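# Place two glove boxes into the wall dispenser

## Task

Take the two glove boxes off the cart and put each one into its correct slot in the wall-mounted glove dispenser, whose slots run small, medium, large from left to right. The cart and the pedal bin may be moved out of the way. When finished, the gripper must have released the boxes and the robot must have backed away. The robot must not fall over or be left leaning; either means failure.

## Robot and tools

ROBOT. A simulated Hello Robot Stretch 3 with one arm. It has a two-wheel base (0.33 m long, 0.34 m wide), a lift that moves the arm up and down a mast, and a telescoping arm that reaches out to the robot's right side. The base cannot move sideways, so you move the gripper forward or back by driving. On-the-spot turns pivot around the point between the drive wheels, 0.05 m behind the front edge. Stowed (arm in, wrist folded) the wrist pokes up to 0.06 m past the right side and a turn sweeps a 0.28 m radius; an unfolded level gripper reaches outside that circle.

FRAMES. Base frame: origin on the floor between the drive wheels, x ahead, y to the left, z up. hand_pose is reported in it, at the spot where the closed fingertips meet; with all wrist joints at zero its x axis is up, y points back along the arm toward the mast, z toward the rear. Odometry frame is the base frame as it was when the scene began; heading is positive to the left, -3.142 to 3.142.

execute_actions. Arguments: actions, a list holding either nothing (just report state and images) or one action; cameras, an optional list of names from head_camera, nav_camera, wrist_camera, all (omitted, null or ["all"] gives all; [] gives none). An action may hold base, joints, or both, plus optional contact_limits; its motions start at once and may finish at different times.
- base: exactly one key. translate_m is a straight drive in metres, an offset from where the base last reported itself, forward positive, -1 to 1. rotate_rad is a turn in place in radians, an offset from the current heading, left (counter-clockwise seen from above) positive, -3.2 to 3.2.
- joints: a single object keyed by joint name, each value an absolute target. lift_m 0 to 1.1 m (arm height); arm_m 0 to 0.52 m (extension); wrist_yaw_rad -1.345 to 4.42 (0 along the arm, positive swings toward the front, 3.0 folds over the base); wrist_pitch_rad -1.57 to 0.451 (0 level, negative tips fingertips down); wrist_roll_rad -2.911 to 2.911 (0 fingers side by side, level); gripper_m -0.089 to 0.179 (bigger is wider; the real fingertip gap is smaller by about 0.007 nearly shut to 0.025 fully open, and zero below 0.007); head_pan_rad -3.953 to 1.73 (0 ahead, positive left, -1.57 looks along the arm); head_tilt_rad -1.53 to 0.419 (0 level, negative down). Tolerances for done: lift and arm 0.004, yaw and roll 0.02, pitch 0.05, gripper 0.004, head 0.02.
- contact_limits: only arm_m, a motor effort percentage 1 to 100 at which the arm motion halts (contact_stop); it also caps holding force until the next action. Smaller is softer, but too small halts immediately.
Any unknown key or out-of-range number rejects the whole call with no motion. A joint or base you leave out may still be driving toward an earlier target without the status showing it. No action runs beyond 15 s. If a result reports a stop, later motion, wait and finished_scene calls in that same reply are skipped.

wait: seconds 0 to 10; sends nothing new and returns the same state and images. zoom_image: camera (head_camera, nav_camera or wrist_camera) and region [x0, y0, x1, y1] in pixels from the top-left of that camera's most recent full image, at most 504 by 504. finished_scene: scene, the integer of the current scene; irreversible, and the goal must already hold and keep holding.

RESULTS. base_status and joint_status tell how each commanded motion ended: done (for the base, the wheels turned the full amount even if slipping), off_target (resting short and possibly still pushing), contact_stop, time_out, torque_fault. After the last three the old target is dropped. on_its_own covers uncommanded parts; its "held at" value is a target, not a measured position. Arm and lift halt and go slack on firm contact until re-commanded; a slack lift can sink under load or get pushed up when closing fingers on a surface. Base, wrist and head never halt on contact. A wrist servo strained for several seconds switches off for 10 s (limp, ignores commands). motor_effort is percent of maximum, positive toward larger joint values, with the peak of the last action in brackets; readings carry sizeable fixed and random error. Positive wheel effort pushes forward. base_odometry counts wheel turns only; turned_by_wheels and turned_by_imu give turning since the last result; base_tilt in degrees (forward, right positive) with up to about 4 degrees fixed bias.
lidar_m: 12 distances in metres from the base origin, 30 degree sectors, first straight ahead then counter-clockwise (4th left, 7th behind, 10th right); "-" means nothing seen. Scan plane is 0.17 m up, range 0.15 to 12 m; it misses glass, thin legs and low objects, and the mast or a low lift blocks parts of sectors 5, 6, 9, 10. wrist_depth_mm and head_depth_mm are 7x7 grids of median depth in mm (wrist 45 to 1000, head 280 to 4000, head grid is for the sideways image).

CAMERAS. head_camera and nav_camera ride on the head and follow pan and tilt; wrist_camera is on the gripper. A calibration line gives K, distortion and T_world_to_cam (base frame to camera); poses can be slightly off, more so for the wrist camera.

GRIPPER. To hold, command gripper_m below the object's width (lower squeezes harder, but a stall guard eases off, so heavy or slick items can slide; send a new value to re-squeeze). To let go, command at least 0.02 more than where the fingers met the object. The reading does not prove a grasp.

SPEED. Full base speed (0.30 m/s, 1.9 rad/s) only with lift_m under 0.30, arm_m under 0.03 and wrist_yaw_rad over 2.54; otherwise 0.10 m/s and 0.63 rad/s. The world keeps running between replies while the last command is held.

CAUTIONS. Fold or unfold the wrist only with lift_m 0.32 to 0.95, wrist_pitch_rad -0.4 and roll near 0; once folded the lift may go down to 0.25. With yaw under -0.4 keep pitch at -0.5 or lower. Pushing the arm into something rigid with the gripper above roughly 0.45 m can tip the robot before contact_stop, more so with raised limits or a repeated push. Never drive while gripping, hooking or pressing on something fixed, and avoid snagging furniture, especially reversing. If tilted, reverse the last move in small steps, free the gripper, and lower lift_m to about 0.2 if still leaning. Avoid drops, slips, slams and hard pushes; loose items may occasionally be nudged.

Each tool is called after "Request:" by a JSON object that holds its "fn" and its "kwargs", one argument or row to a line.

## Session

Request:
{"fn": "execute_actions", "kwargs": {
  "actions": []
}}

Scene clock: 0.00 s.
base_odometry: x=+0.000 y=+0.000 heading=+0.000 (m, m, rad; odometry frame)
turned_by_wheels: +0.000 (rad since the last result)
turned_by_imu: +0.000 (rad since the last result)
base_tilt: forward=+1.5 right=-1.2 (deg)
lidar_m: 1.20 1.28 1.81 1.75 1.85 1.98 1.93 1.90 2.61 2.55 2.42 1.23
head_depth_mm: 1753 1447 1447 1761 1414 1138 1129 / 1737 1465 1457 1770 1711 1137 1136 / 1734 1462 1467 1787 1791 1151 1143 / 1736 1477 1481 1802 1800 1168 1160 / 1719 1496 1503 1812 1822 1174 1172 / 1802 1503 1501 1816 1824 1180 1183 / 1792 1533 1515 1831 1777 1191 1195
base_status: not commanded
joint_positions: lift_m=+0.554 arm_m=+0.001 wrist_yaw_rad=+2.932 wrist_pitch_rad=-0.580 wrist_roll_rad=+0.004 gripper_m=+0.037 head_pan_rad=-0.008 head_tilt_rad=-0.021
joint_status: not commanded
motor_effort: left_wheel=+0 right_wheel=+0 lift_m=+38 arm_m=+0 wrist_yaw_rad=+0 wrist_pitch_rad=+4 wrist_roll_rad=+0 gripper_m=+1 head_pan_rad=+0 head_tilt_rad=+2 (%)
hand_pose: x=+0.0206 y=+0.0504 z=+0.5323 quat_wxyz=(+0.273, +0.696, +0.130, +0.651) (m; base frame)
wrist_depth_mm: - - - - - - - / - - - - - - - / - - - - - - - / - 976 - - - - - / 862 854 875 850 847 842 860 / 727 731 - 724 737 733 749 / 642 647 - 656 637 644 645
pictures: head_camera (sideways: a quarter turn clockwise sets it upright), nav_camera (sideways: a quarter turn counterclockwise sets it upright), wrist_camera
Images, in order (width x height): head_camera 896x504, nav_camera 672x504, wrist_camera 644x364.

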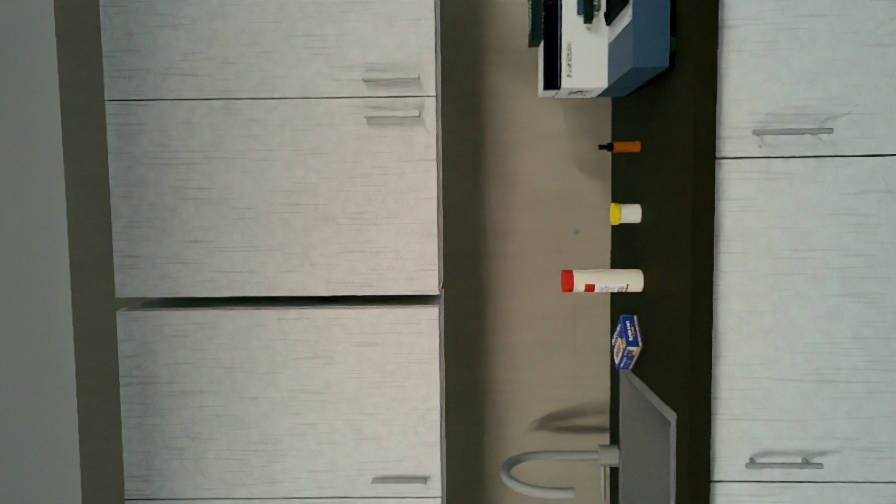

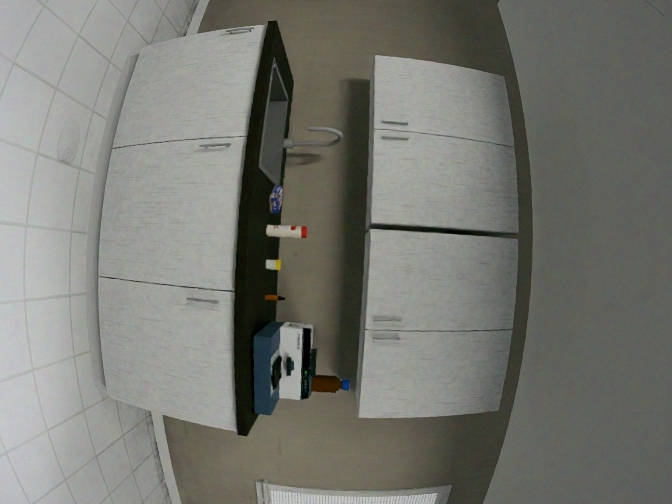

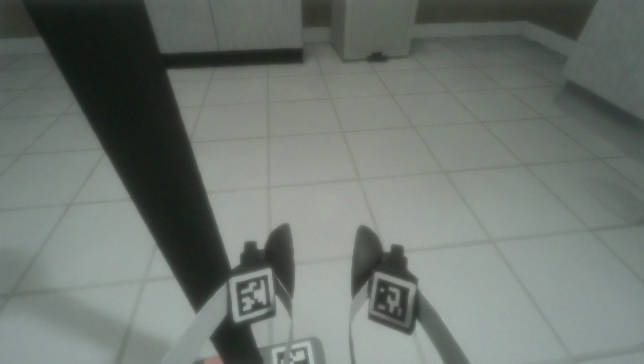

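Request:
{"fn": "execute_actions", "kwargs": {
  "actions": [
    {"joints": {"head_pan_rad": 1.57, "head_tilt_rad": -0.3}}
  ],
  "cameras": ["head_camera", "nav_camera"]
}}

Scene clock: 4.13 s.
base_odometry: x=+0.000 y=+0.000 heading=+0.000 (m, m, rad; odometry frame)
turned_by_wheels: +0.000 (rad since the last result)
turned_by_imu: +0.000 (rad since the last result)
base_tilt: forward=+1.5 right=-1.3 (deg)
lidar_m: 1.20 1.27 1.81 1.74 1.85 1.98 1.93 1.90 2.61 2.56 2.43 1.23
head_depth_mm: 1908 2016 2089 2217 1925 1958 1572 / 1942 2038 2116 2230 2317 1957 1585 / 1537 1599 1694 1782 1893 1963 1587 / 1541 1608 1692 1793 1904 1983 1585 / 1548 1624 1694 1802 1885 1974 1587 / 1565 1645 1725 1831 1953 1986 1584 / 1565 1647 1751 1836 2420 2016 1595
base_status: not commanded
joint_positions: lift_m=+0.554 arm_m=+0.001 wrist_yaw_rad=+2.932 wrist_pitch_rad=-0.580 wrist_roll_rad=+0.004 gripper_m=+0.037 head_pan_rad=+1.563 head_tilt_rad=-0.296
joint_status: all done
motor_effort: left_wheel=+0(0) right_wheel=-1(0) lift_m=+38(38) arm_m=+1(0) wrist_yaw_rad=+0(0) wrist_pitch_rad=+5(4) wrist_roll_rad=+0(0) gripper_m=+0(1) head_pan_rad=+4(48) head_tilt_rad=-1(26) (%)
hand_pose: x=+0.0206 y=+0.0504 z=+0.5323 quat_wxyz=(+0.273, +0.696, +0.130, +0.651) (m; base frame)
wrist_depth_mm: - - - - - - - / - - - - - - - / - - - - - - - / - 975 - - - - - / 837 858 874 855 855 854 838 / 731 727 - 731 728 735 740 / 634 643 - 654 626 640 637
pictures: head_camera (sideways: a quarter turn clockwise sets it upright), nav_camera (sideways: a quarter turn counterclockwise sets it upright)
camera_calibration (this result's frames):
head_camera: T_world_to_cam=[[-0.0135199, -0.259307, -0.9657, 1.2795], [-0.999896, 0.00839456, 0.0117446, -0.00773455], [0.00506117, 0.965758, -0.259393, 0.291668], [0, 0, 0, 1]] pos_world=[0.0080889, 0.0501685, 1.31137]
nav_camera: T_world_to_cam=[[-0.0417584, 0.334507, 0.941468, -1.18305], [0.99863, -0.0157586, 0.049893, -0.0178906], [0.0315257, 0.942262, -0.333391, 0.395126], [0, 0, 0, 1]] pos_world=[-0.043993, 0.023146, 1.24643]
Images, in order (width x height): head_camera 896x504, nav_camera 672x504.

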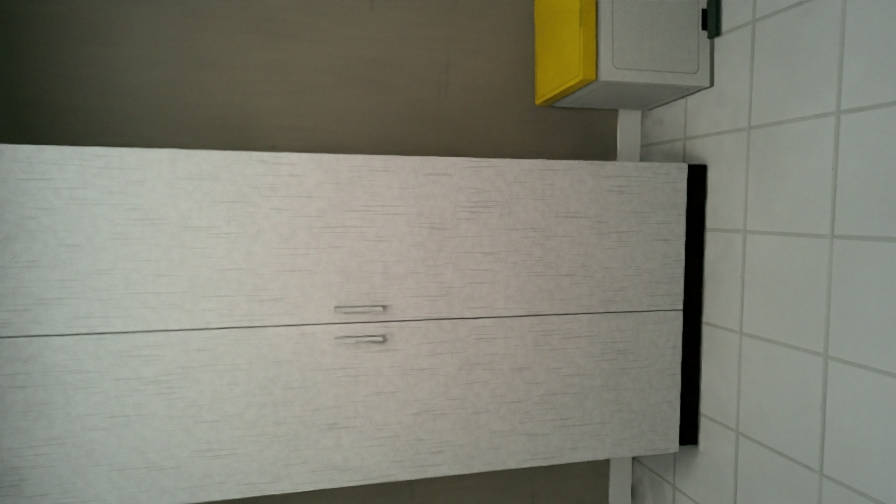

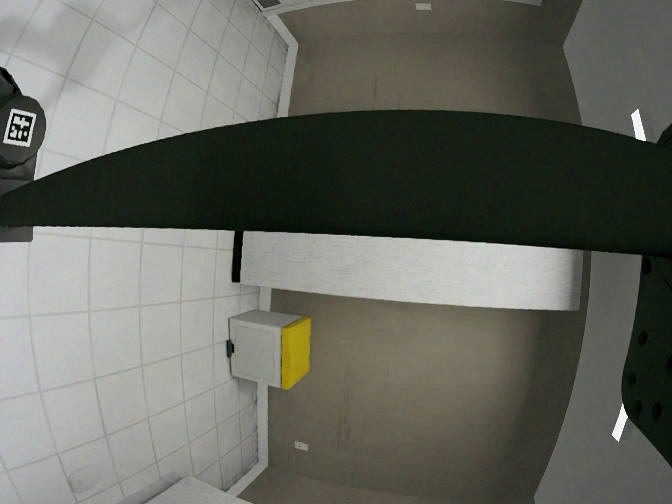

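Request:
{"fn": "execute_actions", "kwargs": {
  "actions": [
    {"joints": {"head_pan_rad": -1.57, "head_tilt_rad": -0.3}}
  ],
  "cameras": ["head_camera", "nav_camera"]
}}

Request:
{"fn": "execute_actions", "kwargs": {
  "actions": [
    {"joints": {"head_pan_rad": -3.0, "head_tilt_rad": -0.3}}
  ],
  "cameras": ["head_camera", "nav_camera"]
}}

Scene clock: 11.60 s.
base_odometry: x=+0.000 y=+0.000 heading=+0.000 (m, m, rad; odometry frame)
turned_by_wheels: +0.000 (rad since the last result)
turned_by_imu: +0.000 (rad since the last result)
base_tilt: forward=+1.5 right=-1.2 (deg)
lidar_m: 1.20 1.27 1.81 1.74 1.85 1.98 1.94 1.90 2.61 2.55 2.42 1.23
head_depth_mm: 2212 2325 2475 2587 2720 2064 1578 / 2281 2337 2460 2649 2727 2058 1570 / 2257 2357 2490 2639 2702 2067 1568 / 2269 2431 2548 2649 2785 2051 1564 / 2352 2426 2565 2713 2825 2079 1580 / 2321 2432 2593 2733 2824 2061 1593 / 2374 2497 2600 2736 2833 2079 1594
base_status: not commanded
joint_positions: lift_m=+0.554 arm_m=+0.001 wrist_yaw_rad=+2.932 wrist_pitch_rad=-0.580 wrist_roll_rad=+0.004 gripper_m=+0.037 head_pan_rad=-1.563 head_tilt_rad=-0.296
joint_status: all done
motor_effort: left_wheel=+0(1) right_wheel=+0(1) lift_m=+38(39) arm_m=+1(1) wrist_yaw_rad=+0(0) wrist_pitch_rad=+4(4) wrist_roll_rad=+0(0) gripper_m=+1(1) head_pan_rad=-5(50) head_tilt_rad=-2(2) (%)
hand_pose: x=+0.0206 y=+0.0504 z=+0.5323 quat_wxyz=(+0.273, +0.696, +0.130, +0.651) (m; base frame)
wrist_depth_mm: - - - - - - - / - - - - - - - / - - - - - - - / - 975 - - - - - / 837 845 873 828 842 845 867 / 720 734 - 722 727 729 723 / 635 651 - 649 629 644 647
pictures: head_camera (sideways: a quarter turn clockwise sets it upright), nav_camera (sideways: a quarter turn counterclockwise sets it upright)
camera_calibration (this result's frames):
head_camera: T_world_to_cam=[[0.00935072, 0.259669, -0.965652, 1.2793], [0.999902, 0.00766869, 0.0117445, -0.0199333], [0.010455, -0.965667, -0.259572, 0.291868], [0, 0, 0, 1]] pos_world=[0.00491742, -0.0501957, 1.31136]
nav_camera: T_world_to_cam=[[0.0471287, -0.333967, 0.941406, -1.18351], [-0.998754, -0.00029668, 0.0498944, -0.00570837], [-0.0163838, -0.942585, -0.333565, 0.395645], [0, 0, 0, 1]] pos_world=[0.0565584, -0.022328, 1.24643]
Images, in order (width x height): head_camera 896x504, nav_camera 672x504.

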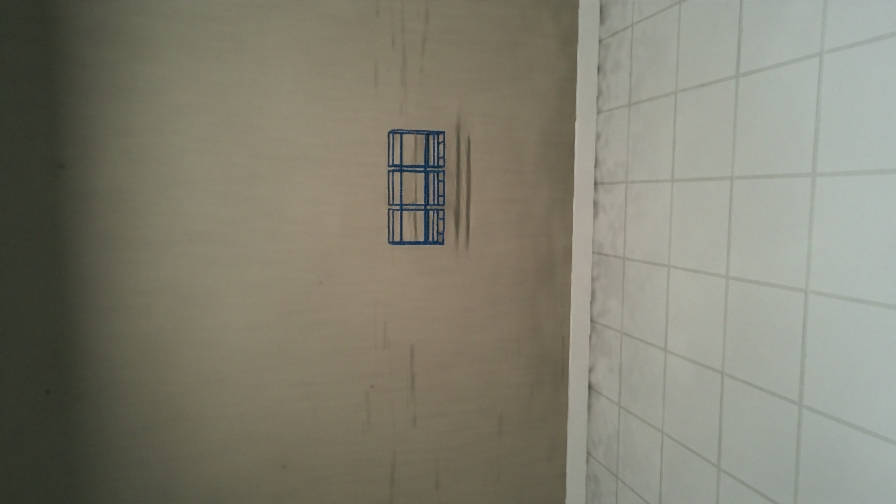

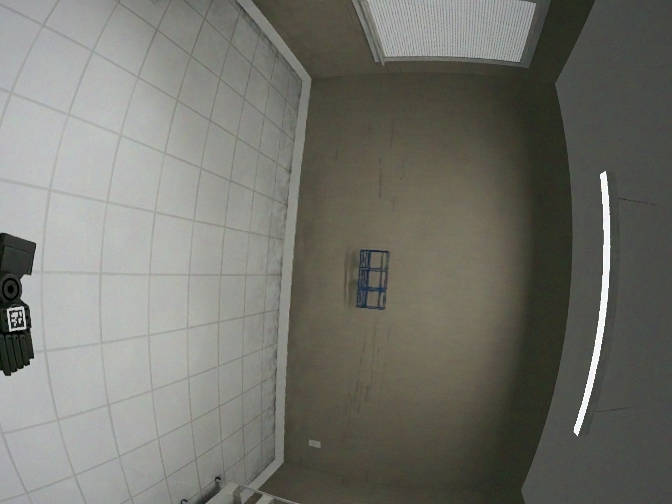

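Scene clock: 12.87 s.
base_odometry: x=+0.000 y=+0.000 heading=+0.000 (m, m, rad; odometry frame)
turned_by_wheels: +0.000 (rad since the last result)
turned_by_imu: +0.000 (rad since the last result)
base_tilt: forward=+1.5 right=-1.2 (deg)
lidar_m: 1.20 1.28 1.82 1.74 1.85 1.98 1.94 1.90 2.61 2.55 2.42 1.23
head_depth_mm: 1637 1739 1796 1905 2023 2050 1569 / 1677 1759 1865 1929 2050 2032 1565 / 1718 1803 1886 1993 2112 2074 1576 / 1752 1831 1939 2032 2165 2080 1575 / 1793 1870 2003 2118 2239 2029 1584 / 1852 1947 2049 2169 2282 2075 1586 / 1891 2000 2110 2201 2278 2053 1581
base_status: not commanded
joint_positions: lift_m=+0.554 arm_m=+0.001 wrist_yaw_rad=+2.932 wrist_pitch_rad=-0.580 wrist_roll_rad=+0.004 gripper_m=+0.037 head_pan_rad=-2.993 head_tilt_rad=-0.296
joint_status: all done
motor_effort: left_wheel=+0(1) right_wheel=+0(1) lift_m=+39(39) arm_m=+0(1) wrist_yaw_rad=+0(0) wrist_pitch_rad=+4(5) wrist_roll_rad=+0(0) gripper_m=+1(0) head_pan_rad=-4(45) head_tilt_rad=-2(2) (%)
hand_pose: x=+0.0206 y=+0.0504 z=+0.5323 quat_wxyz=(+0.273, +0.696, +0.130, +0.651) (m; base frame)
wrist_depth_mm: - - - - - - - / - - - - - - - / - - - - - - - / - 961 - - - - - / 846 847 897 858 863 860 846 / 736 714 - 735 738 729 729 / 637 645 - 655 628 634 642
pictures: head_camera (sideways: a quarter turn clockwise sets it upright), nav_camera (sideways: a quarter turn counterclockwise sets it upright)
camera_calibration (this result's frames):
head_camera: T_world_to_cam=[[0.258435, 0.0271818, -0.965646, 1.27778], [0.147898, -0.988933, 0.0117445, -0.014736], [-0.95464, -0.145852, -0.259595, 0.297785], [0, 0, 0, 1]] pos_world=[-0.0437652, -0.00587256, 1.31136]
nav_camera: T_world_to_cam=[[-0.324072, -0.0935277, 0.941398, -1.18124], [-0.140439, 0.988831, 0.0498946, -0.0109443], [-0.93555, -0.11604, -0.333588, 0.401281], [0, 0, 0, 1]] pos_world=[-0.00892548, -0.053092, 1.24643]
Images, in order (width x height): head_camera 896x504, nav_camera 672x504.

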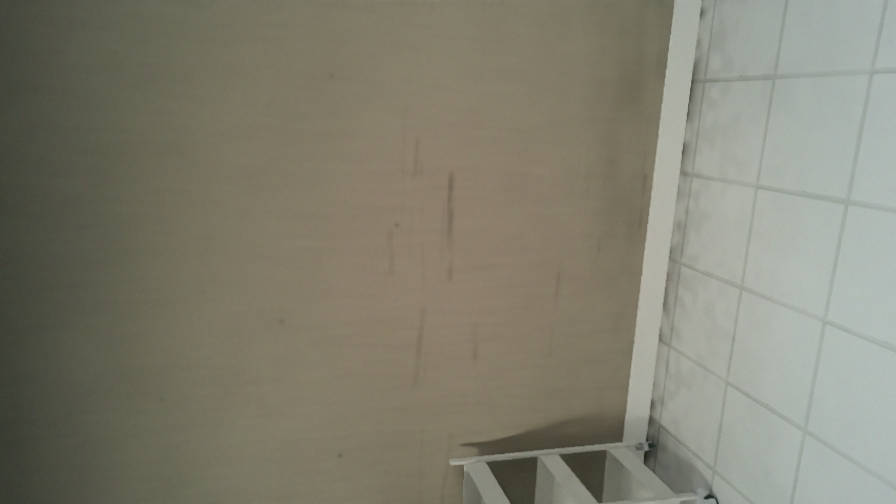

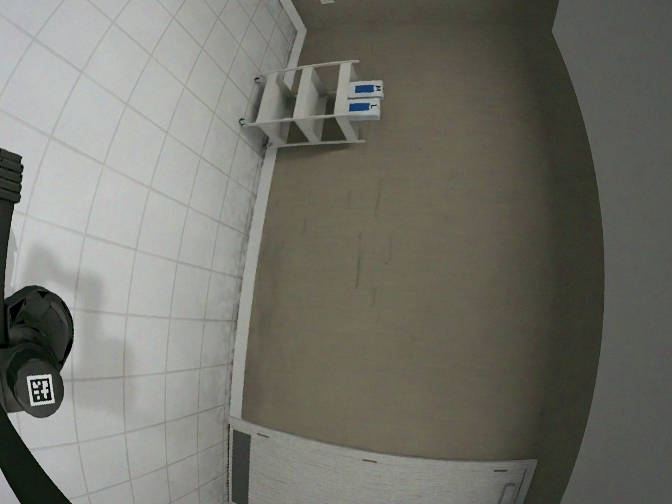

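Request:
{"fn": "execute_actions", "kwargs": {
  "actions": [
    {"joints": {"head_pan_rad": -2.5, "head_tilt_rad": -0.35}}
  ],
  "cameras": ["head_camera"]
}}

Scene clock: 15.77 s.
base_odometry: x=+0.000 y=+0.000 heading=+0.000 (m, m, rad; odometry frame)
turned_by_wheels: +0.000 (rad since the last result)
turned_by_imu: +0.000 (rad since the last result)
base_tilt: forward=+1.4 right=-1.3 (deg)
lidar_m: 1.20 1.27 1.82 1.75 1.85 1.98 1.93 1.89 2.61 2.56 2.42 1.23
head_depth_mm: 1798 1863 1964 2057 2158 1933 1489 / 1923 2020 2119 2204 2321 1929 1487 / 2075 2144 2287 2271 2429 1919 1505 / 2228 2384 2502 2375 2430 1921 1504 / 2480 2616 2824 3050 2684 1916 1519 / 2709 2859 3014 3232 2688 1941 1519 / 2585 2689 2801 2969 2719 1945 1512
base_status: not commanded
joint_positions: lift_m=+0.554 arm_m=+0.001 wrist_yaw_rad=+2.932 wrist_pitch_rad=-0.580 wrist_roll_rad=+0.004 gripper_m=+0.037 head_pan_rad=-2.507 head_tilt_rad=-0.346
joint_status: all done
motor_effort: left_wheel=+0(1) right_wheel=-1(1) lift_m=+39(38) arm_m=+1(0) wrist_yaw_rad=+0(0) wrist_pitch_rad=+4(4) wrist_roll_rad=+0(0) gripper_m=+0(0) head_pan_rad=+3(38) head_tilt_rad=-2(10) (%)
hand_pose: x=+0.0206 y=+0.0504 z=+0.5323 quat_wxyz=(+0.273, +0.696, +0.130, +0.651) (m; base frame)
wrist_depth_mm: - - - - - - - / - - - - - - - / - - - - - - - / - 956 - - - - - / 824 838 879 855 853 834 859 / 730 724 - 729 723 729 743 / 637 634 - 655 628 635 641
pictures: head_camera (sideways: a quarter turn clockwise sets it upright)
camera_calibration (this result's frames):
head_camera: T_world_to_cam=[[0.253799, 0.172549, -0.951742, 1.25964], [0.591861, -0.805955, 0.0117125, -0.0174017], [-0.76504, -0.566272, -0.306676, 0.357904], [0, 0, 0, 1]] pos_world=[-0.0355855, -0.0287038, 1.30882]
Images, in order (width x height): head_camera 896x504.

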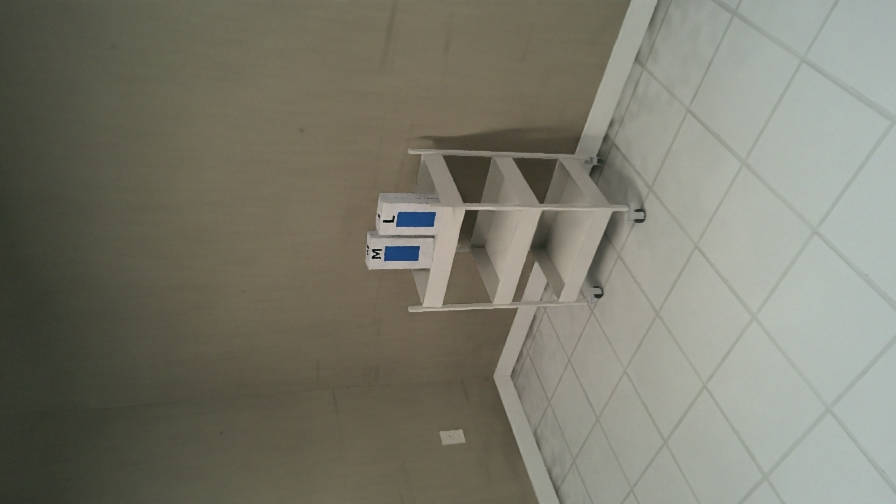

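Request:
{"fn": "execute_actions", "kwargs": {
  "actions": [
    {"base": {"rotate_rad": -2.27}, "joints": {"lift_m": 0.28, "wrist_pitch_rad": -0.4, "wrist_yaw_rad": 3.0, "head_pan_rad": 0.0, "head_tilt_rad": -0.5}}
  ],
  "cameras": []
}}

Request:
{"fn": "execute_actions", "kwargs": {
  "actions": [
    {"base": {"translate_m": 1.0}}
  ],
  "cameras": []
}}

Request:
{"fn": "execute_actions", "kwargs": {
  "actions": [
    {"base": {"translate_m": 0.45}}
  ],
  "cameras": []
}}

Request:
{"fn": "execute_actions", "kwargs": {
  "actions": [
    {"base": {"rotate_rad": 0.615}, "joints": {"head_pan_rad": -1.45, "head_tilt_rad": -0.6}}
  ],
  "cameras": ["head_camera", "nav_camera"]
}}

Scene clock: 70.00 s.
base_odometry: x=+0.000 y=+0.000 heading=-2.270 (m, m, rad; odometry frame)
turned_by_wheels: -2.270 (rad since the last result)
turned_by_imu: -2.242 (rad since the last result)
base_tilt: forward=+1.5 right=-1.2 (deg)
lidar_m: 1.96 2.55 2.58 1.30 1.20 1.22 1.55 1.75 1.76 2.08 1.94 1.90
head_depth_mm: 2012 2130 2130 2304 2113 1627 1333 / 2225 2357 2247 2389 2126 1642 1335 / 2472 2704 2887 2862 2125 1623 1342 / 2744 2917 3230 3053 2120 1645 1326 / 2529 2761 2993 3031 2144 1654 1333 / 2411 2524 2771 2875 2123 1638 1340 / 2244 2414 2526 2728 2156 1652 1342
base_status: done
joint_positions: lift_m=+0.280 arm_m=+0.001 wrist_yaw_rad=+2.998 wrist_pitch_rad=-0.422 wrist_roll_rad=+0.004 gripper_m=+0.037 head_pan_rad=-0.007 head_tilt_rad=-0.495
joint_status: all done
motor_effort: left_wheel=+2(7) right_wheel=-2(6) lift_m=+28(33) arm_m=+0(0) wrist_yaw_rad=+1(2) wrist_pitch_rad=+8(8) wrist_roll_rad=+0(0) gripper_m=+1(1) head_pan_rad=+4(48) head_tilt_rad=-3(19) (%)
hand_pose: x=+0.0107 y=+0.0752 z=+0.2921 quat_wxyz=(+0.198, +0.701, +0.098, +0.678) (m; base frame)
wrist_depth_mm: 864 - - - - - - / 920 - - - - - - / 955 - - - - - - / 769 770 771 768 765 784 778 / 611 606 631 617 612 622 609 / 498 501 - 522 511 503 510 / 437 - - - 415 434 434
pictures: none
No camera images: the call's "cameras" was empty. Leave "cameras" out to get every camera's image.

Scene clock: 75.10 s.
base_odometry: x=-0.643 y=-0.765 heading=-2.270 (m, m, rad; odometry frame)
turned_by_wheels: +0.000 (rad since the last result)
turned_by_imu: +0.004 (rad since the last result)
base_tilt: forward=+1.5 right=-1.3 (deg)
lidar_m: 1.20 1.75 1.78 2.26 1.80 1.81 2.32 2.55 2.11 1.44 1.35 0.99
head_depth_mm: 1384 1463 1550 1327 1457 1491 1326 / 1527 1637 1757 1852 1882 1528 1323 / 1724 1847 1990 2176 2105 1635 1329 / 1838 1978 2135 2371 2150 1641 1331 / 1736 1866 1994 2207 2147 1643 1339 / 1610 1729 1874 2033 2087 1632 1339 / 1515 1610 1746 1859 1970 1655 1347
base_status: done
joint_positions: lift_m=+0.280 arm_m=+0.001 wrist_yaw_rad=+2.999 wrist_pitch_rad=-0.422 wrist_roll_rad=+0.004 gripper_m=+0.037 head_pan_rad=-0.007 head_tilt_rad=-0.495
joint_status: not commanded
motor_effort: left_wheel=+1(8) right_wheel=-2(5) lift_m=+29(29) arm_m=+1(0) wrist_yaw_rad=+0(1) wrist_pitch_rad=+8(8) wrist_roll_rad=+0(0) gripper_m=+0(2) head_pan_rad=+3(4) head_tilt_rad=-3(3) (%)
hand_pose: x=+0.0106 y=+0.0753 z=+0.2922 quat_wxyz=(+0.197, +0.701, +0.098, +0.678) (m; base frame)
wrist_depth_mm: - - - - - - - / - - - - - - - / - - - - - - - / 774 768 773 785 783 790 768 / 604 609 639 616 609 620 622 / 502 504 - 517 505 507 513 / 436 - - - 418 428 436
pictures: none
No camera images: the call's "cameras" was empty. Leave "cameras" out to get every camera's image.

Scene clock: 78.33 s.
base_odometry: x=-0.933 y=-1.110 heading=-2.270 (m, m, rad; odometry frame)
turned_by_wheels: +0.000 (rad since the last result)
turned_by_imu: +0.002 (rad since the last result)
base_tilt: forward=+1.5 right=-1.2 (deg)
lidar_m: 1.40 1.39 1.40 1.79 2.67 2.12 2.67 2.91 1.73 1.16 0.66 0.68
head_depth_mm: 1104 1159 1244 1330 1400 1463 1125 / 1223 1303 1395 1497 1624 1629 1330 / 1366 1475 1599 1730 1879 1627 1328 / 1438 1554 1700 1846 2019 1640 1338 / 1357 1461 1566 1694 1873 1654 1334 / 1277 1358 1465 1588 1722 1655 1344 / 1195 1279 1357 1458 1580 1636 1333
base_status: done
joint_positions: lift_m=+0.280 arm_m=+0.001 wrist_yaw_rad=+2.999 wrist_pitch_rad=-0.421 wrist_roll_rad=+0.004 gripper_m=+0.037 head_pan_rad=-0.007 head_tilt_rad=-0.495
joint_status: not commanded
motor_effort: left_wheel=+1(8) right_wheel=-2(5) lift_m=+29(29) arm_m=+0(1) wrist_yaw_rad=+1(1) wrist_pitch_rad=+8(8) wrist_roll_rad=+0(0) gripper_m=+1(1) head_pan_rad=+4(3) head_tilt_rad=-3(2) (%)
hand_pose: x=+0.0106 y=+0.0753 z=+0.2922 quat_wxyz=(+0.197, +0.701, +0.098, +0.678) (m; base frame)
wrist_depth_mm: - - - - - - 995 / - - - - - - - / - - - - - - - / 762 780 787 776 780 800 793 / 611 603 639 607 617 618 626 / 498 498 - 527 513 500 507 / 436 - - - 418 430 430
pictures: none
No camera images: the call's "cameras" was empty. Leave "cameras" out to get every camera's image.

Scene clock: 79.90 s.
base_odometry: x=-0.933 y=-1.110 heading=-1.655 (m, m, rad; odometry frame)
turned_by_wheels: +0.615 (rad since the last result)
turned_by_imu: +0.607 (rad since the last result)
base_tilt: forward=+1.5 right=-1.2 (deg)
lidar_m: 1.39 1.43 1.95 2.12 2.13 2.88 2.91 1.56 1.13 0.67 0.69 1.44
head_depth_mm: 873 956 1059 1179 1347 1454 1258 / 881 962 1075 1206 1376 1486 1252 / 893 975 1086 1143 982 1243 1199 / 902 985 1106 879 947 1139 1211 / 909 1006 1116 1120 987 1136 1216 / 923 1018 1122 996 1025 1139 1205 / 933 1027 1151 1294 1010 1481 1258
base_status: done
joint_positions: lift_m=+0.280 arm_m=+0.001 wrist_yaw_rad=+2.999 wrist_pitch_rad=-0.421 wrist_roll_rad=+0.004 gripper_m=+0.037 head_pan_rad=-1.443 head_tilt_rad=-0.593
joint_status: all done
motor_effort: left_wheel=-1(6) right_wheel=+2(8) lift_m=+29(29) arm_m=+0(0) wrist_yaw_rad=+1(1) wrist_pitch_rad=+8(8) wrist_roll_rad=+0(0) gripper_m=+1(1) head_pan_rad=-4(50) head_tilt_rad=-4(16) (%)
hand_pose: x=+0.0106 y=+0.0753 z=+0.2922 quat_wxyz=(+0.197, +0.701, +0.098, +0.678) (m; base frame)
wrist_depth_mm: - - - - - - - / - - - - - - - / - - - - - - - / 770 775 760 779 769 786 791 / 605 608 645 610 616 616 621 / 498 508 - 528 511 506 508 / 436 - - - 421 426 433
pictures: head_camera (sideways: a quarter turn clockwise sets it upright), nav_camera (sideways: a quarter turn counterclockwise sets it upright)
camera_calibration (this result's frames):
head_camera: T_world_to_cam=[[-0.0563859, 0.527638, -0.847596, 1.12565], [0.992232, 0.123906, 0.0111251, -0.0190756], [0.110892, -0.840384, -0.530526, 0.643853], [0, 0, 0, 1]] pos_world=[0.0110002, -0.0504908, 1.29589]
nav_camera: T_world_to_cam=[[0.120031, -0.584374, 0.802558, -1.00286], [-0.989634, -0.134639, 0.0499738, -0.00584793], [0.0788522, -0.800237, -0.594477, 0.734562], [0, 0, 0, 1]] pos_world=[0.0566644, 0.000993, 1.24182]
Images, in order (width x height): head_camera 896x504, nav_camera 672x504.

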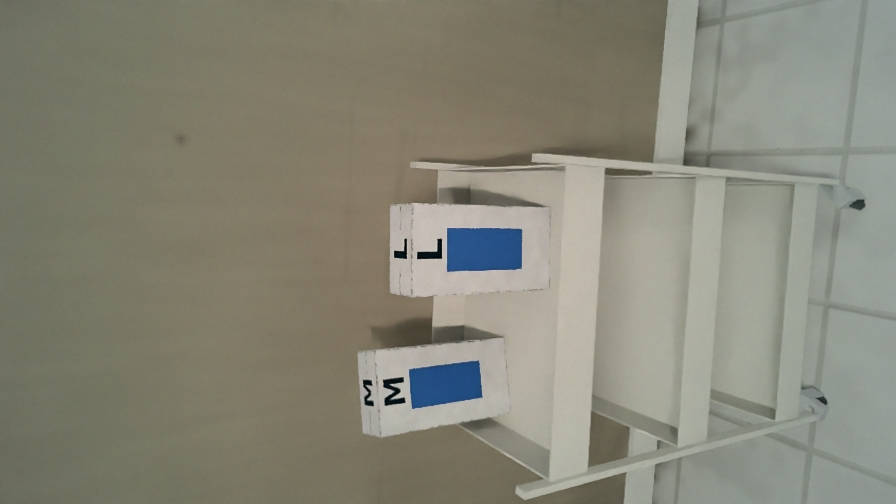

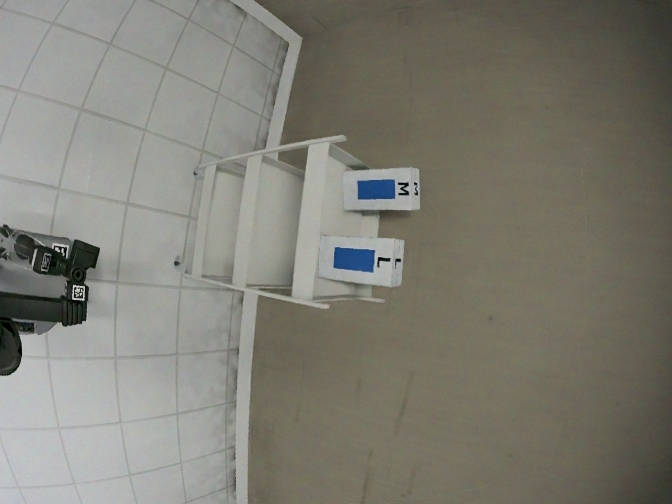

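Request:
{"fn": "execute_actions", "kwargs": {
  "actions": [
    {"joints": {"lift_m": 0.74, "head_pan_rad": 0.53, "head_tilt_rad": -0.33}}
  ],
  "cameras": ["head_camera"]
}}

Scene clock: 114.07 s.
base_odometry: x=-0.933 y=-1.110 heading=-1.655 (m, m, rad; odometry frame)
turned_by_wheels: +0.000 (rad since the last result)
turned_by_imu: +0.000 (rad since the last result)
base_tilt: forward=+1.5 right=-1.2 (deg)
lidar_m: 1.38 1.43 1.95 2.12 2.13 2.89 2.92 1.56 1.13 0.66 0.69 1.44
head_depth_mm: 1159 1228 1286 1357 1436 1525 1502 / 1230 1290 1368 1438 1523 1610 1512 / 1290 1380 1435 1539 1648 1730 1515 / 1370 1456 1540 1610 1760 1848 1506 / 1456 1550 1641 1736 1896 1925 1519 / 1564 1653 1763 1923 2067 1945 1516 / 1670 1782 1919 2091 2269 1937 1526
base_status: not commanded
joint_positions: lift_m=+0.740 arm_m=+0.001 wrist_yaw_rad=+2.999 wrist_pitch_rad=-0.421 wrist_roll_rad=+0.004 gripper_m=+0.037 head_pan_rad=+0.523 head_tilt_rad=-0.340
joint_status: all done
motor_effort: left_wheel=-1(1) right_wheel=+2(2) lift_m=+48(50) arm_m=+1(0) wrist_yaw_rad=+0(1) wrist_pitch_rad=+8(8) wrist_roll_rad=+0(0) gripper_m=+0(0) head_pan_rad=+3(45) head_tilt_rad=+6(29) (%)
hand_pose: x=+0.0106 y=+0.0753 z=+0.7517 quat_wxyz=(+0.197, +0.701, +0.098, +0.678) (m; base frame)
wrist_depth_mm: - - - - - - - / - - - - - - - / - - - - - - - / - - - - - - - / - - - - - - - / - - - - - - - / 875 884 - 887 878 896 892
pictures: head_camera (sideways: a quarter turn clockwise sets it upright)
camera_calibration (this result's frames):
head_camera: T_world_to_cam=[[-0.266705, -0.140504, -0.953481, 1.26509], [-0.49853, 0.866793, 0.0117177, -0.0107572], [0.824825, 0.478464, -0.301224, 0.341111], [0, 0, 0, 1]] pos_world=[0.0506865, 0.0238651, 1.30911]
Images, in order (width x height): head_camera 896x504.

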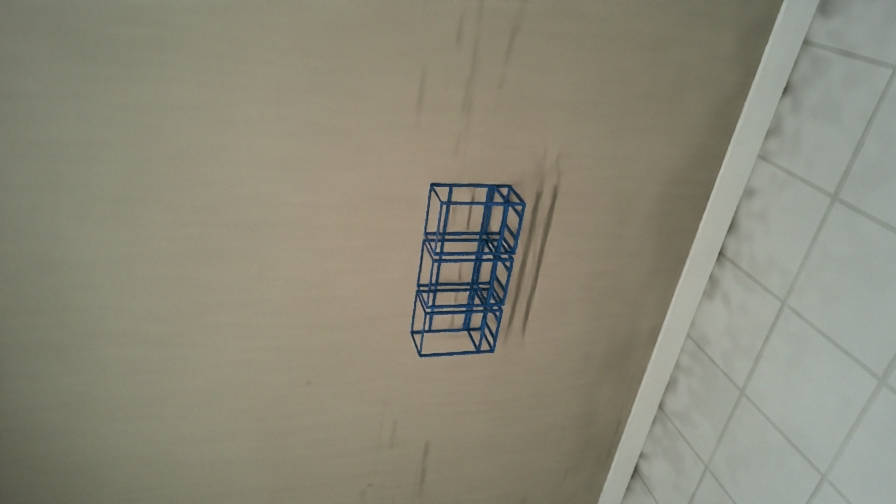

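Request:
{"fn": "zoom_image", "kwargs": {
  "camera": "head_camera",
  "region": [380, 160, 580, 380]
}}

Region (380, 160, 580, 380) of head_camera's 896x504 image, scaled by 2.291, with more detail than that image has; it fills the left 458 columns of this view, and the rest is white.

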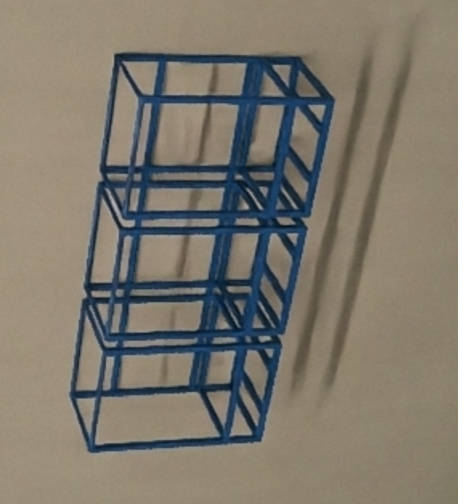

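Request:
{"fn": "execute_actions", "kwargs": {
  "actions": [
    {"joints": {"wrist_yaw_rad": 0.0, "head_pan_rad": -1.45, "head_tilt_rad": -0.6}}
  ],
  "cameras": []
}}

Request:
{"fn": "execute_actions", "kwargs": {
  "actions": [
    {"base": {"translate_m": 0.12}, "joints": {"wrist_pitch_rad": 0.0, "gripper_m": 0.179, "lift_m": 0.755}}
  ]
}}

Scene clock: 144.37 s.
base_odometry: x=-0.933 y=-1.110 heading=-1.655 (m, m, rad; odometry frame)
turned_by_wheels: +0.000 (rad since the last result)
turned_by_imu: +0.000 (rad since the last result)
base_tilt: forward=+1.5 right=-1.2 (deg)
lidar_m: 1.39 1.43 1.94 2.12 2.13 2.88 2.92 1.56 1.12 0.67 0.69 1.44
head_depth_mm: 871 955 1054 1184 1346 1463 1253 / 878 965 1067 1208 1362 1498 1272 / 892 977 1084 1145 986 1247 1287 / 900 993 1096 882 945 1141 1209 / 914 1004 1115 1113 986 1135 1219 / 925 1021 1112 990 1027 1151 1217 / 932 1025 1147 1296 1004 1462 1266
base_status: not commanded
joint_positions: lift_m=+0.740 arm_m=+0.001 wrist_yaw_rad=+0.002 wrist_pitch_rad=-0.421 wrist_roll_rad=+0.004 gripper_m=+0.037 head_pan_rad=-1.443 head_tilt_rad=-0.593
joint_status: all done
motor_effort: left_wheel=-1(1) right_wheel=+2(1) lift_m=+48(47) arm_m=+1(1) wrist_yaw_rad=-1(2) wrist_pitch_rad=+8(8) wrist_roll_rad=+0(0) gripper_m=+0(1) head_pan_rad=-4(48) head_tilt_rad=-4(27) (%)
hand_pose: x=-0.0211 y=-0.3704 z=+0.7517 quat_wxyz=(+0.690, +0.148, -0.692, -0.148) (m; base frame)
wrist_depth_mm: 723 538 466 736 743 745 745 / 779 579 506 771 807 806 827 / 445 447 452 470 873 879 870 / 959 924 860 925 988 988 981 / - 692 696 766 - - - / - 796 845 - - - - / 883 793 790 843 885 911 905
pictures: none
No camera images: the call's "cameras" was empty. Leave "cameras" out to get every camera's image.

Scene clock: 146.77 s.
base_odometry: x=-0.943 y=-1.230 heading=-1.655 (m, m, rad; odometry frame)
turned_by_wheels: +0.000 (rad since the last result)
turned_by_imu: +0.000 (rad since the last result)
base_tilt: forward=+1.5 right=-1.3 (deg)
lidar_m: 1.27 1.31 1.78 2.50 2.15 2.88 3.01 1.55 1.13 0.67 0.69 1.32
head_depth_mm: 866 950 1053 1180 1329 1473 1251 / 876 960 1071 1102 943 1099 1213 / 894 972 1084 879 925 1096 1212 / 896 991 1104 1128 984 1136 1204 / 904 1005 1096 979 987 1144 1202 / 920 1011 1135 1277 1398 1472 1258 / 936 1027 1152 1295 1493 1515 1263
base_status: done
joint_positions: lift_m=+0.755 arm_m=+0.001 wrist_yaw_rad=+0.002 wrist_pitch_rad=-0.025 wrist_roll_rad=+0.004 gripper_m=+0.179 head_pan_rad=-1.443 head_tilt_rad=-0.593
joint_status: all done
motor_effort: left_wheel=-1(3) right_wheel=+1(6) lift_m=+47(48) arm_m=+1(0) wrist_yaw_rad=-2(2) wrist_pitch_rad=+9(9) wrist_roll_rad=+0(0) gripper_m=+0(100) head_pan_rad=-5(4) head_tilt_rad=-4(4) (%)
hand_pose: x=-0.0211 y=-0.4020 z=+0.8629 quat_wxyz=(+0.706, +0.010, -0.708, -0.009) (m; base frame)
wrist_depth_mm: 767 780 772 774 774 795 790 / 790 782 801 797 798 813 800 / 805 812 815 812 818 837 841 / 852 832 630 530 845 826 855 / 848 843 645 559 871 870 884 / 861 447 448 457 877 903 901 / 916 913 802 801 925 925 931
pictures: head_camera (sideways: a quarter turn clockwise sets it upright), nav_camera (sideways: a quarter turn counterclockwise sets it upright), wrist_camera
camera_calibration (this result's frames):
head_camera: T_world_to_cam=[[-0.056315, 0.527262, -0.847834, 1.12597], [0.992236, 0.123869, 0.0111268, -0.0190779], [0.110887, -0.840625, -0.530144, 0.643357], [0, 0, 0, 1]] pos_world=[0.0109984, -0.0504937, 1.29592]
nav_camera: T_world_to_cam=[[0.11996, -0.584021, 0.802826, -1.00321], [-0.989642, -0.134575, 0.049977, -0.00585212], [0.0788526, -0.800506, -0.594115, 0.734091], [0, 0, 0, 1]] pos_world=[0.0566678, 0.000964071, 1.24183]
wrist_camera: T_world_to_cam=[[-0.999342, -0.0288361, 0.0219793, -0.0525101], [-0.0263271, 0.160299, -0.986717, 0.954045], [0.0249298, -0.986647, -0.160953, -0.0972598], [0, 0, 0, 1]] pos_world=[-0.0249337, -0.250408, 0.926872]
Images, in order (width x height): head_camera 896x504, nav_camera 672x504, wrist_camera 644x364.

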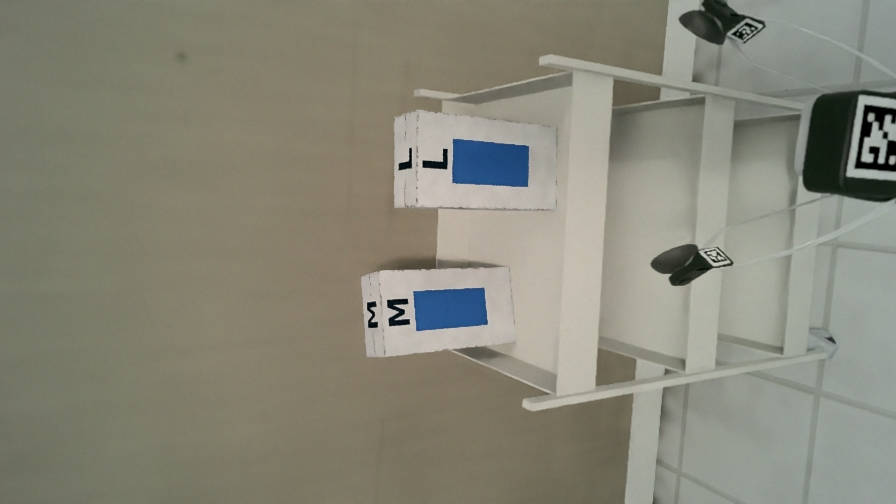

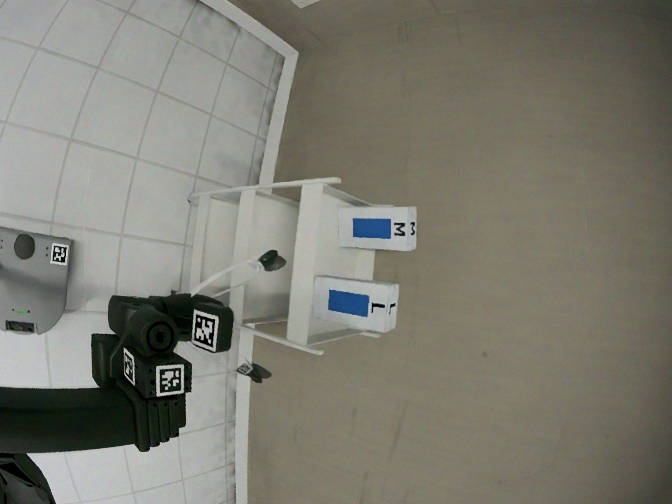

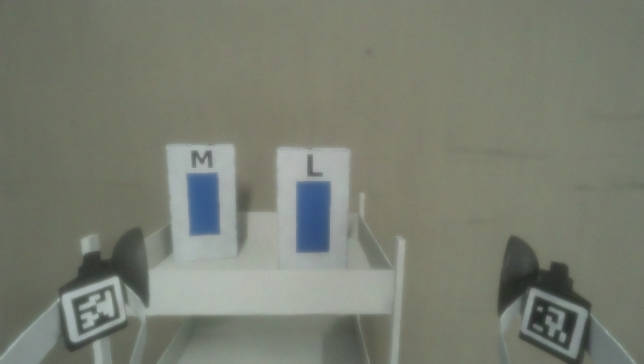

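Request:
{"fn": "execute_actions", "kwargs": {
  "actions": [
    {"base": {"translate_m": 0.018}, "joints": {"arm_m": 0.27}}
  ],
  "cameras": ["head_camera", "wrist_camera"]
}}

Scene clock: 166.63 s.
base_odometry: x=-0.945 y=-1.247 heading=-1.655 (m, m, rad; odometry frame)
turned_by_wheels: +0.000 (rad since the last result)
turned_by_imu: +0.000 (rad since the last result)
base_tilt: forward=+1.4 right=-1.2 (deg)
lidar_m: 1.25 1.29 1.75 2.57 2.16 2.89 3.04 1.55 1.13 0.67 0.69 1.30
head_depth_mm: 869 950 1054 1176 1286 - 1219 / 877 962 1067 887 - 1204 1186 / 887 974 1084 874 940 1096 1195 / 897 985 1092 1111 979 1102 1197 / 909 998 1101 992 988 1130 1200 / 918 1015 1130 1283 1449 1478 1266 / 930 1032 1149 1302 1501 1508 1261
base_status: done
joint_positions: lift_m=+0.755 arm_m=+0.270 wrist_yaw_rad=+0.001 wrist_pitch_rad=-0.024 wrist_roll_rad=+0.004 gripper_m=+0.179 head_pan_rad=-1.443 head_tilt_rad=-0.593
joint_status: all done
motor_effort: left_wheel=-1(2) right_wheel=+2(4) lift_m=+48(48) arm_m=+4(3) wrist_yaw_rad=+0(2) wrist_pitch_rad=+9(9) wrist_roll_rad=+0(0) gripper_m=+1(0) head_pan_rad=-5(4) head_tilt_rad=-4(4) (%)
hand_pose: x=-0.0213 y=-0.6703 z=+0.8632 quat_wxyz=(+0.706, +0.009, -0.708, -0.009) (m; base frame)
wrist_depth_mm: 522 529 524 537 533 537 538 / 538 539 547 540 552 546 559 / 557 556 556 557 562 557 566 / 558 351 561 262 574 575 576 / 585 358 499 269 596 600 601 / 600 370 468 274 600 610 620 / - 372 384 284 339 631 625
pictures: head_camera (sideways: a quarter turn clockwise sets it upright), wrist_camera
camera_calibration (this result's frames):
head_camera: T_world_to_cam=[[-0.0561957, 0.527445, -0.847728, 1.12583], [0.99227, 0.123602, 0.0111261, -0.0190771], [0.110649, -0.84055, -0.530314, 0.643579], [0, 0, 0, 1]] pos_world=[0.0109848, -0.0504938, 1.29591]
wrist_camera: T_world_to_cam=[[-0.999371, -0.0278039, 0.0220147, -0.0598514], [-0.0261655, 0.15905, -0.986924, 0.996725], [0.0239389, -0.986879, -0.159677, -0.363249], [0, 0, 0, 1]] pos_world=[-0.0250382, -0.518675, 0.927007]
Images, in order (width x height): head_camera 896x504, wrist_camera 644x364.

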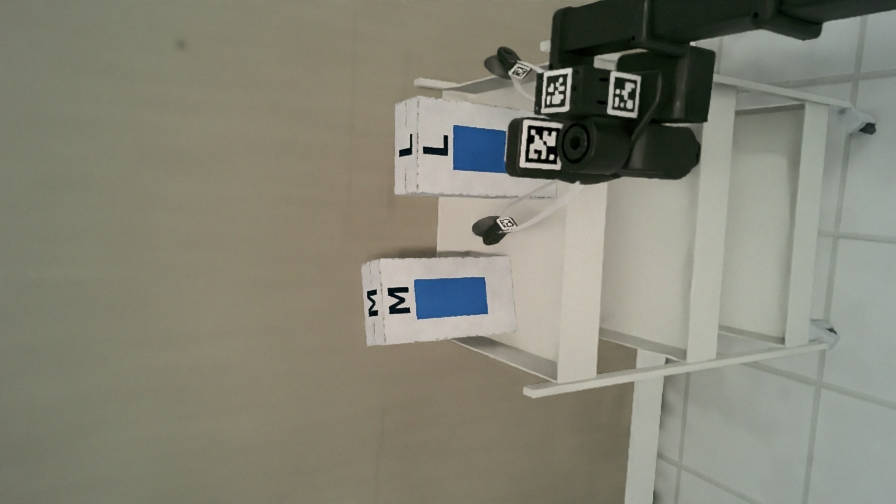

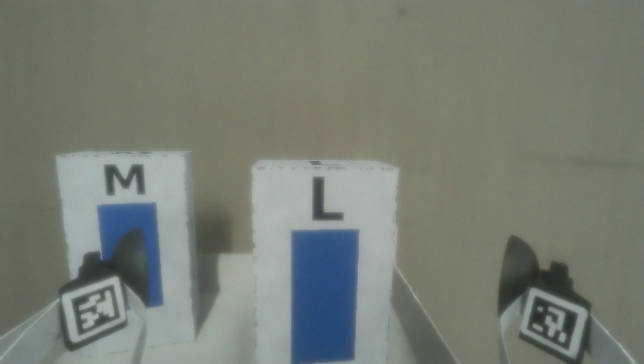

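Request:
{"fn": "execute_actions", "kwargs": {
  "actions": [
    {"joints": {"arm_m": 0.425, "lift_m": 0.765}}
  ],
  "cameras": ["head_camera", "wrist_camera"]
}}

Scene clock: 184.90 s.
base_odometry: x=-0.945 y=-1.247 heading=-1.655 (m, m, rad; odometry frame)
turned_by_wheels: +0.000 (rad since the last result)
turned_by_imu: +0.000 (rad since the last result)
base_tilt: forward=+1.5 right=-1.2 (deg)
lidar_m: 1.25 1.29 1.75 2.57 2.15 2.89 3.03 1.55 1.13 0.67 0.69 1.30
head_depth_mm: 868 951 1051 1154 - 1427 1255 / 876 960 1070 1134 850 1061 1190 / 886 980 1079 888 946 1098 1201 / 901 992 1084 1068 981 1097 1200 / 909 1000 1098 991 985 1138 1206 / 921 1014 1137 1275 1446 1470 1262 / 929 1025 1146 1308 1493 1504 1262
base_status: not commanded
joint_positions: lift_m=+0.765 arm_m=+0.425 wrist_yaw_rad=+0.001 wrist_pitch_rad=-0.024 wrist_roll_rad=+0.004 gripper_m=+0.179 head_pan_rad=-1.443 head_tilt_rad=-0.593
joint_status: all done
motor_effort: left_wheel=-1(2) right_wheel=+1(1) lift_m=+48(52) arm_m=+3(5) wrist_yaw_rad=-1(0) wrist_pitch_rad=+9(9) wrist_roll_rad=+0(0) gripper_m=+0(0) head_pan_rad=-5(4) head_tilt_rad=-4(4) (%)
hand_pose: x=-0.0213 y=-0.8253 z=+0.8732 quat_wxyz=(+0.706, +0.009, -0.708, -0.009) (m; base frame)
wrist_depth_mm: 383 388 389 389 389 393 389 / 393 394 399 395 401 398 403 / 407 402 408 409 410 413 415 / 222 411 416 417 421 423 425 / 204 250 117 119 121 429 436 / 207 104 107 110 114 117 455 / - 243 110 114 118 457 457
pictures: head_camera (sideways: a quarter turn clockwise sets it upright), wrist_camera
camera_calibration (this result's frames):
head_camera: T_world_to_cam=[[-0.0561945, 0.527461, -0.847719, 1.12581], [0.99227, 0.123596, 0.011126, -0.019077], [0.110643, -0.840541, -0.53033, 0.6436], [0, 0, 0, 1]] pos_world=[0.0109845, -0.0504937, 1.29591]
wrist_camera: T_world_to_cam=[[-0.999372, -0.0277586, 0.0220179, -0.064358], [-0.0261587, 0.158938, -0.986942, 1.03119], [0.0238966, -0.986898, -0.159565, -0.51473], [0, 0, 0, 1]] pos_world=[-0.0250426, -0.673669, 0.937012]
Images, in order (width x height): head_camera 896x504, wrist_camera 644x364.

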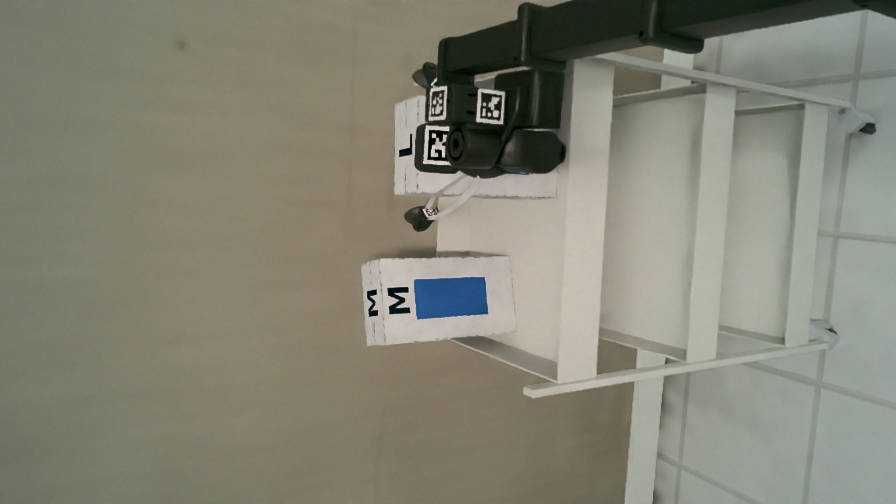

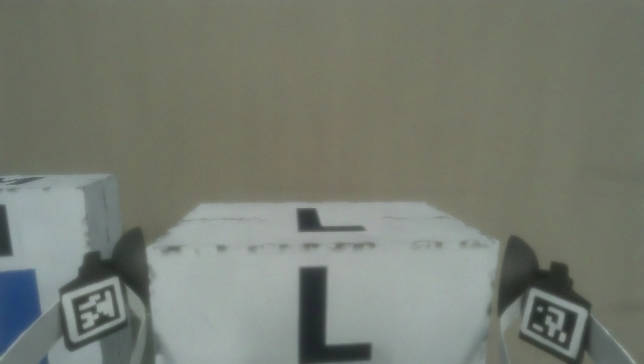

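Request:
{"fn": "execute_actions", "kwargs": {
  "actions": [
    {"base": {"translate_m": -0.015}, "joints": {"wrist_yaw_rad": 0.06}}
  ],
  "cameras": []
}}

Request:
{"fn": "execute_actions", "kwargs": {
  "actions": [
    {"base": {"translate_m": -0.015}, "joints": {"wrist_yaw_rad": 0.12, "arm_m": 0.435}}
  ],
  "cameras": ["wrist_camera"]
}}

Scene clock: 213.13 s.
base_odometry: x=-0.943 y=-1.233 heading=-1.655 (m, m, rad; odometry frame)
turned_by_wheels: +0.000 (rad since the last result)
turned_by_imu: +0.000 (rad since the last result)
base_tilt: forward=+1.5 right=-1.2 (deg)
lidar_m: 1.26 1.31 1.78 2.51 2.16 2.88 3.03 1.55 1.12 0.67 0.69 1.32
head_depth_mm: 870 948 1054 1161 - 1459 1257 / 876 966 1064 1139 847 1100 1210 / 888 980 1082 933 946 1099 1199 / 903 985 1093 1110 985 1104 1199 / 912 1003 1101 987 987 1141 1208 / 919 1010 1133 1269 1390 1474 1266 / 931 1032 1153 1304 1503 1522 1254
base_status: done
joint_positions: lift_m=+0.765 arm_m=+0.425 wrist_yaw_rad=+0.058 wrist_pitch_rad=-0.024 wrist_roll_rad=+0.004 gripper_m=+0.179 head_pan_rad=-1.443 head_tilt_rad=-0.593
joint_status: all done
motor_effort: left_wheel=-1(4) right_wheel=+2(3) lift_m=+48(48) arm_m=+4(4) wrist_yaw_rad=+1(1) wrist_pitch_rad=+9(9) wrist_roll_rad=+0(0) gripper_m=+0(1) head_pan_rad=-4(4) head_tilt_rad=-4(4) (%)
hand_pose: x=-0.0066 y=-0.8249 z=+0.8732 quat_wxyz=(+0.706, +0.029, -0.708, +0.012) (m; base frame)
wrist_depth_mm: 405 401 391 389 384 380 377 / 413 409 400 397 398 385 380 / 427 422 414 406 404 399 392 / 223 427 426 420 414 410 402 / 214 235 117 119 121 418 415 / 216 108 109 111 112 114 425 / - 113 113 114 116 439 429
pictures: none
No camera images: the call's "cameras" was empty. Leave "cameras" out to get every camera's image.

Scene clock: 214.07 s.
base_odometry: x=-0.942 y=-1.218 heading=-1.655 (m, m, rad; odometry frame)
turned_by_wheels: +0.000 (rad since the last result)
turned_by_imu: +0.000 (rad since the last result)
base_tilt: forward=+1.5 right=-1.2 (deg)
lidar_m: 1.28 1.32 1.79 2.45 2.15 2.89 3.01 1.56 1.13 0.67 0.69 1.33
head_depth_mm: 869 954 1055 1158 - 1464 1263 / 878 960 1066 1140 942 1099 1197 / 888 975 1084 883 931 1100 1195 / 897 987 1094 1132 984 1103 1206 / 907 996 1095 971 986 1135 1212 / 919 1025 1136 1272 985 1436 1254 / 936 1029 1150 1295 1505 1521 1274
base_status: done
joint_positions: lift_m=+0.765 arm_m=+0.435 wrist_yaw_rad=+0.123 wrist_pitch_rad=-0.024 wrist_roll_rad=+0.004 gripper_m=+0.179 head_pan_rad=-1.443 head_tilt_rad=-0.593
joint_status: all done
motor_effort: left_wheel=+1(5) right_wheel=-1(4) lift_m=+48(48) arm_m=+5(6) wrist_yaw_rad=-3(3) wrist_pitch_rad=+9(9) wrist_roll_rad=+0(0) gripper_m=+0(2) head_pan_rad=-4(4) head_tilt_rad=-4(5) (%)
hand_pose: x=+0.0099 y=-0.8334 z=+0.8732 quat_wxyz=(+0.705, +0.052, -0.706, +0.035) (m; base frame)
wrist_depth_mm: 418 404 392 380 368 356 354 / 428 420 402 393 380 366 357 / 445 430 415 401 385 374 365 / 222 433 430 414 400 383 375 / 214 221 117 119 121 394 384 / 220 103 103 102 101 101 394 / - 107 106 105 104 105 399
pictures: wrist_camera
camera_calibration (this result's frames):
wrist_camera: T_world_to_cam=[[-0.988484, -0.149716, 0.0220152, -0.135099], [-0.045389, 0.154549, -0.986942, 1.02982], [0.144359, -0.976575, -0.159565, -0.516023], [0, 0, 0, 1]] pos_world=[-0.0123075, -0.68332, 0.937012]
Images, in order (width x height): wrist_camera 644x364.

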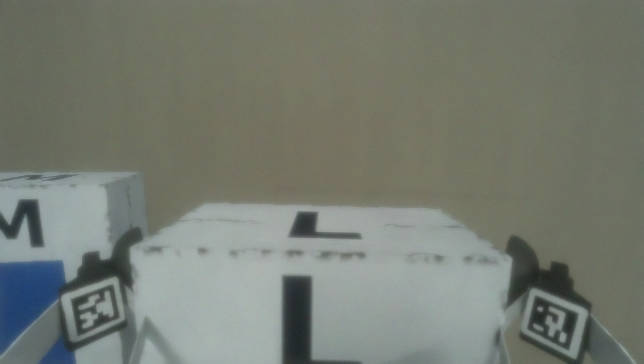

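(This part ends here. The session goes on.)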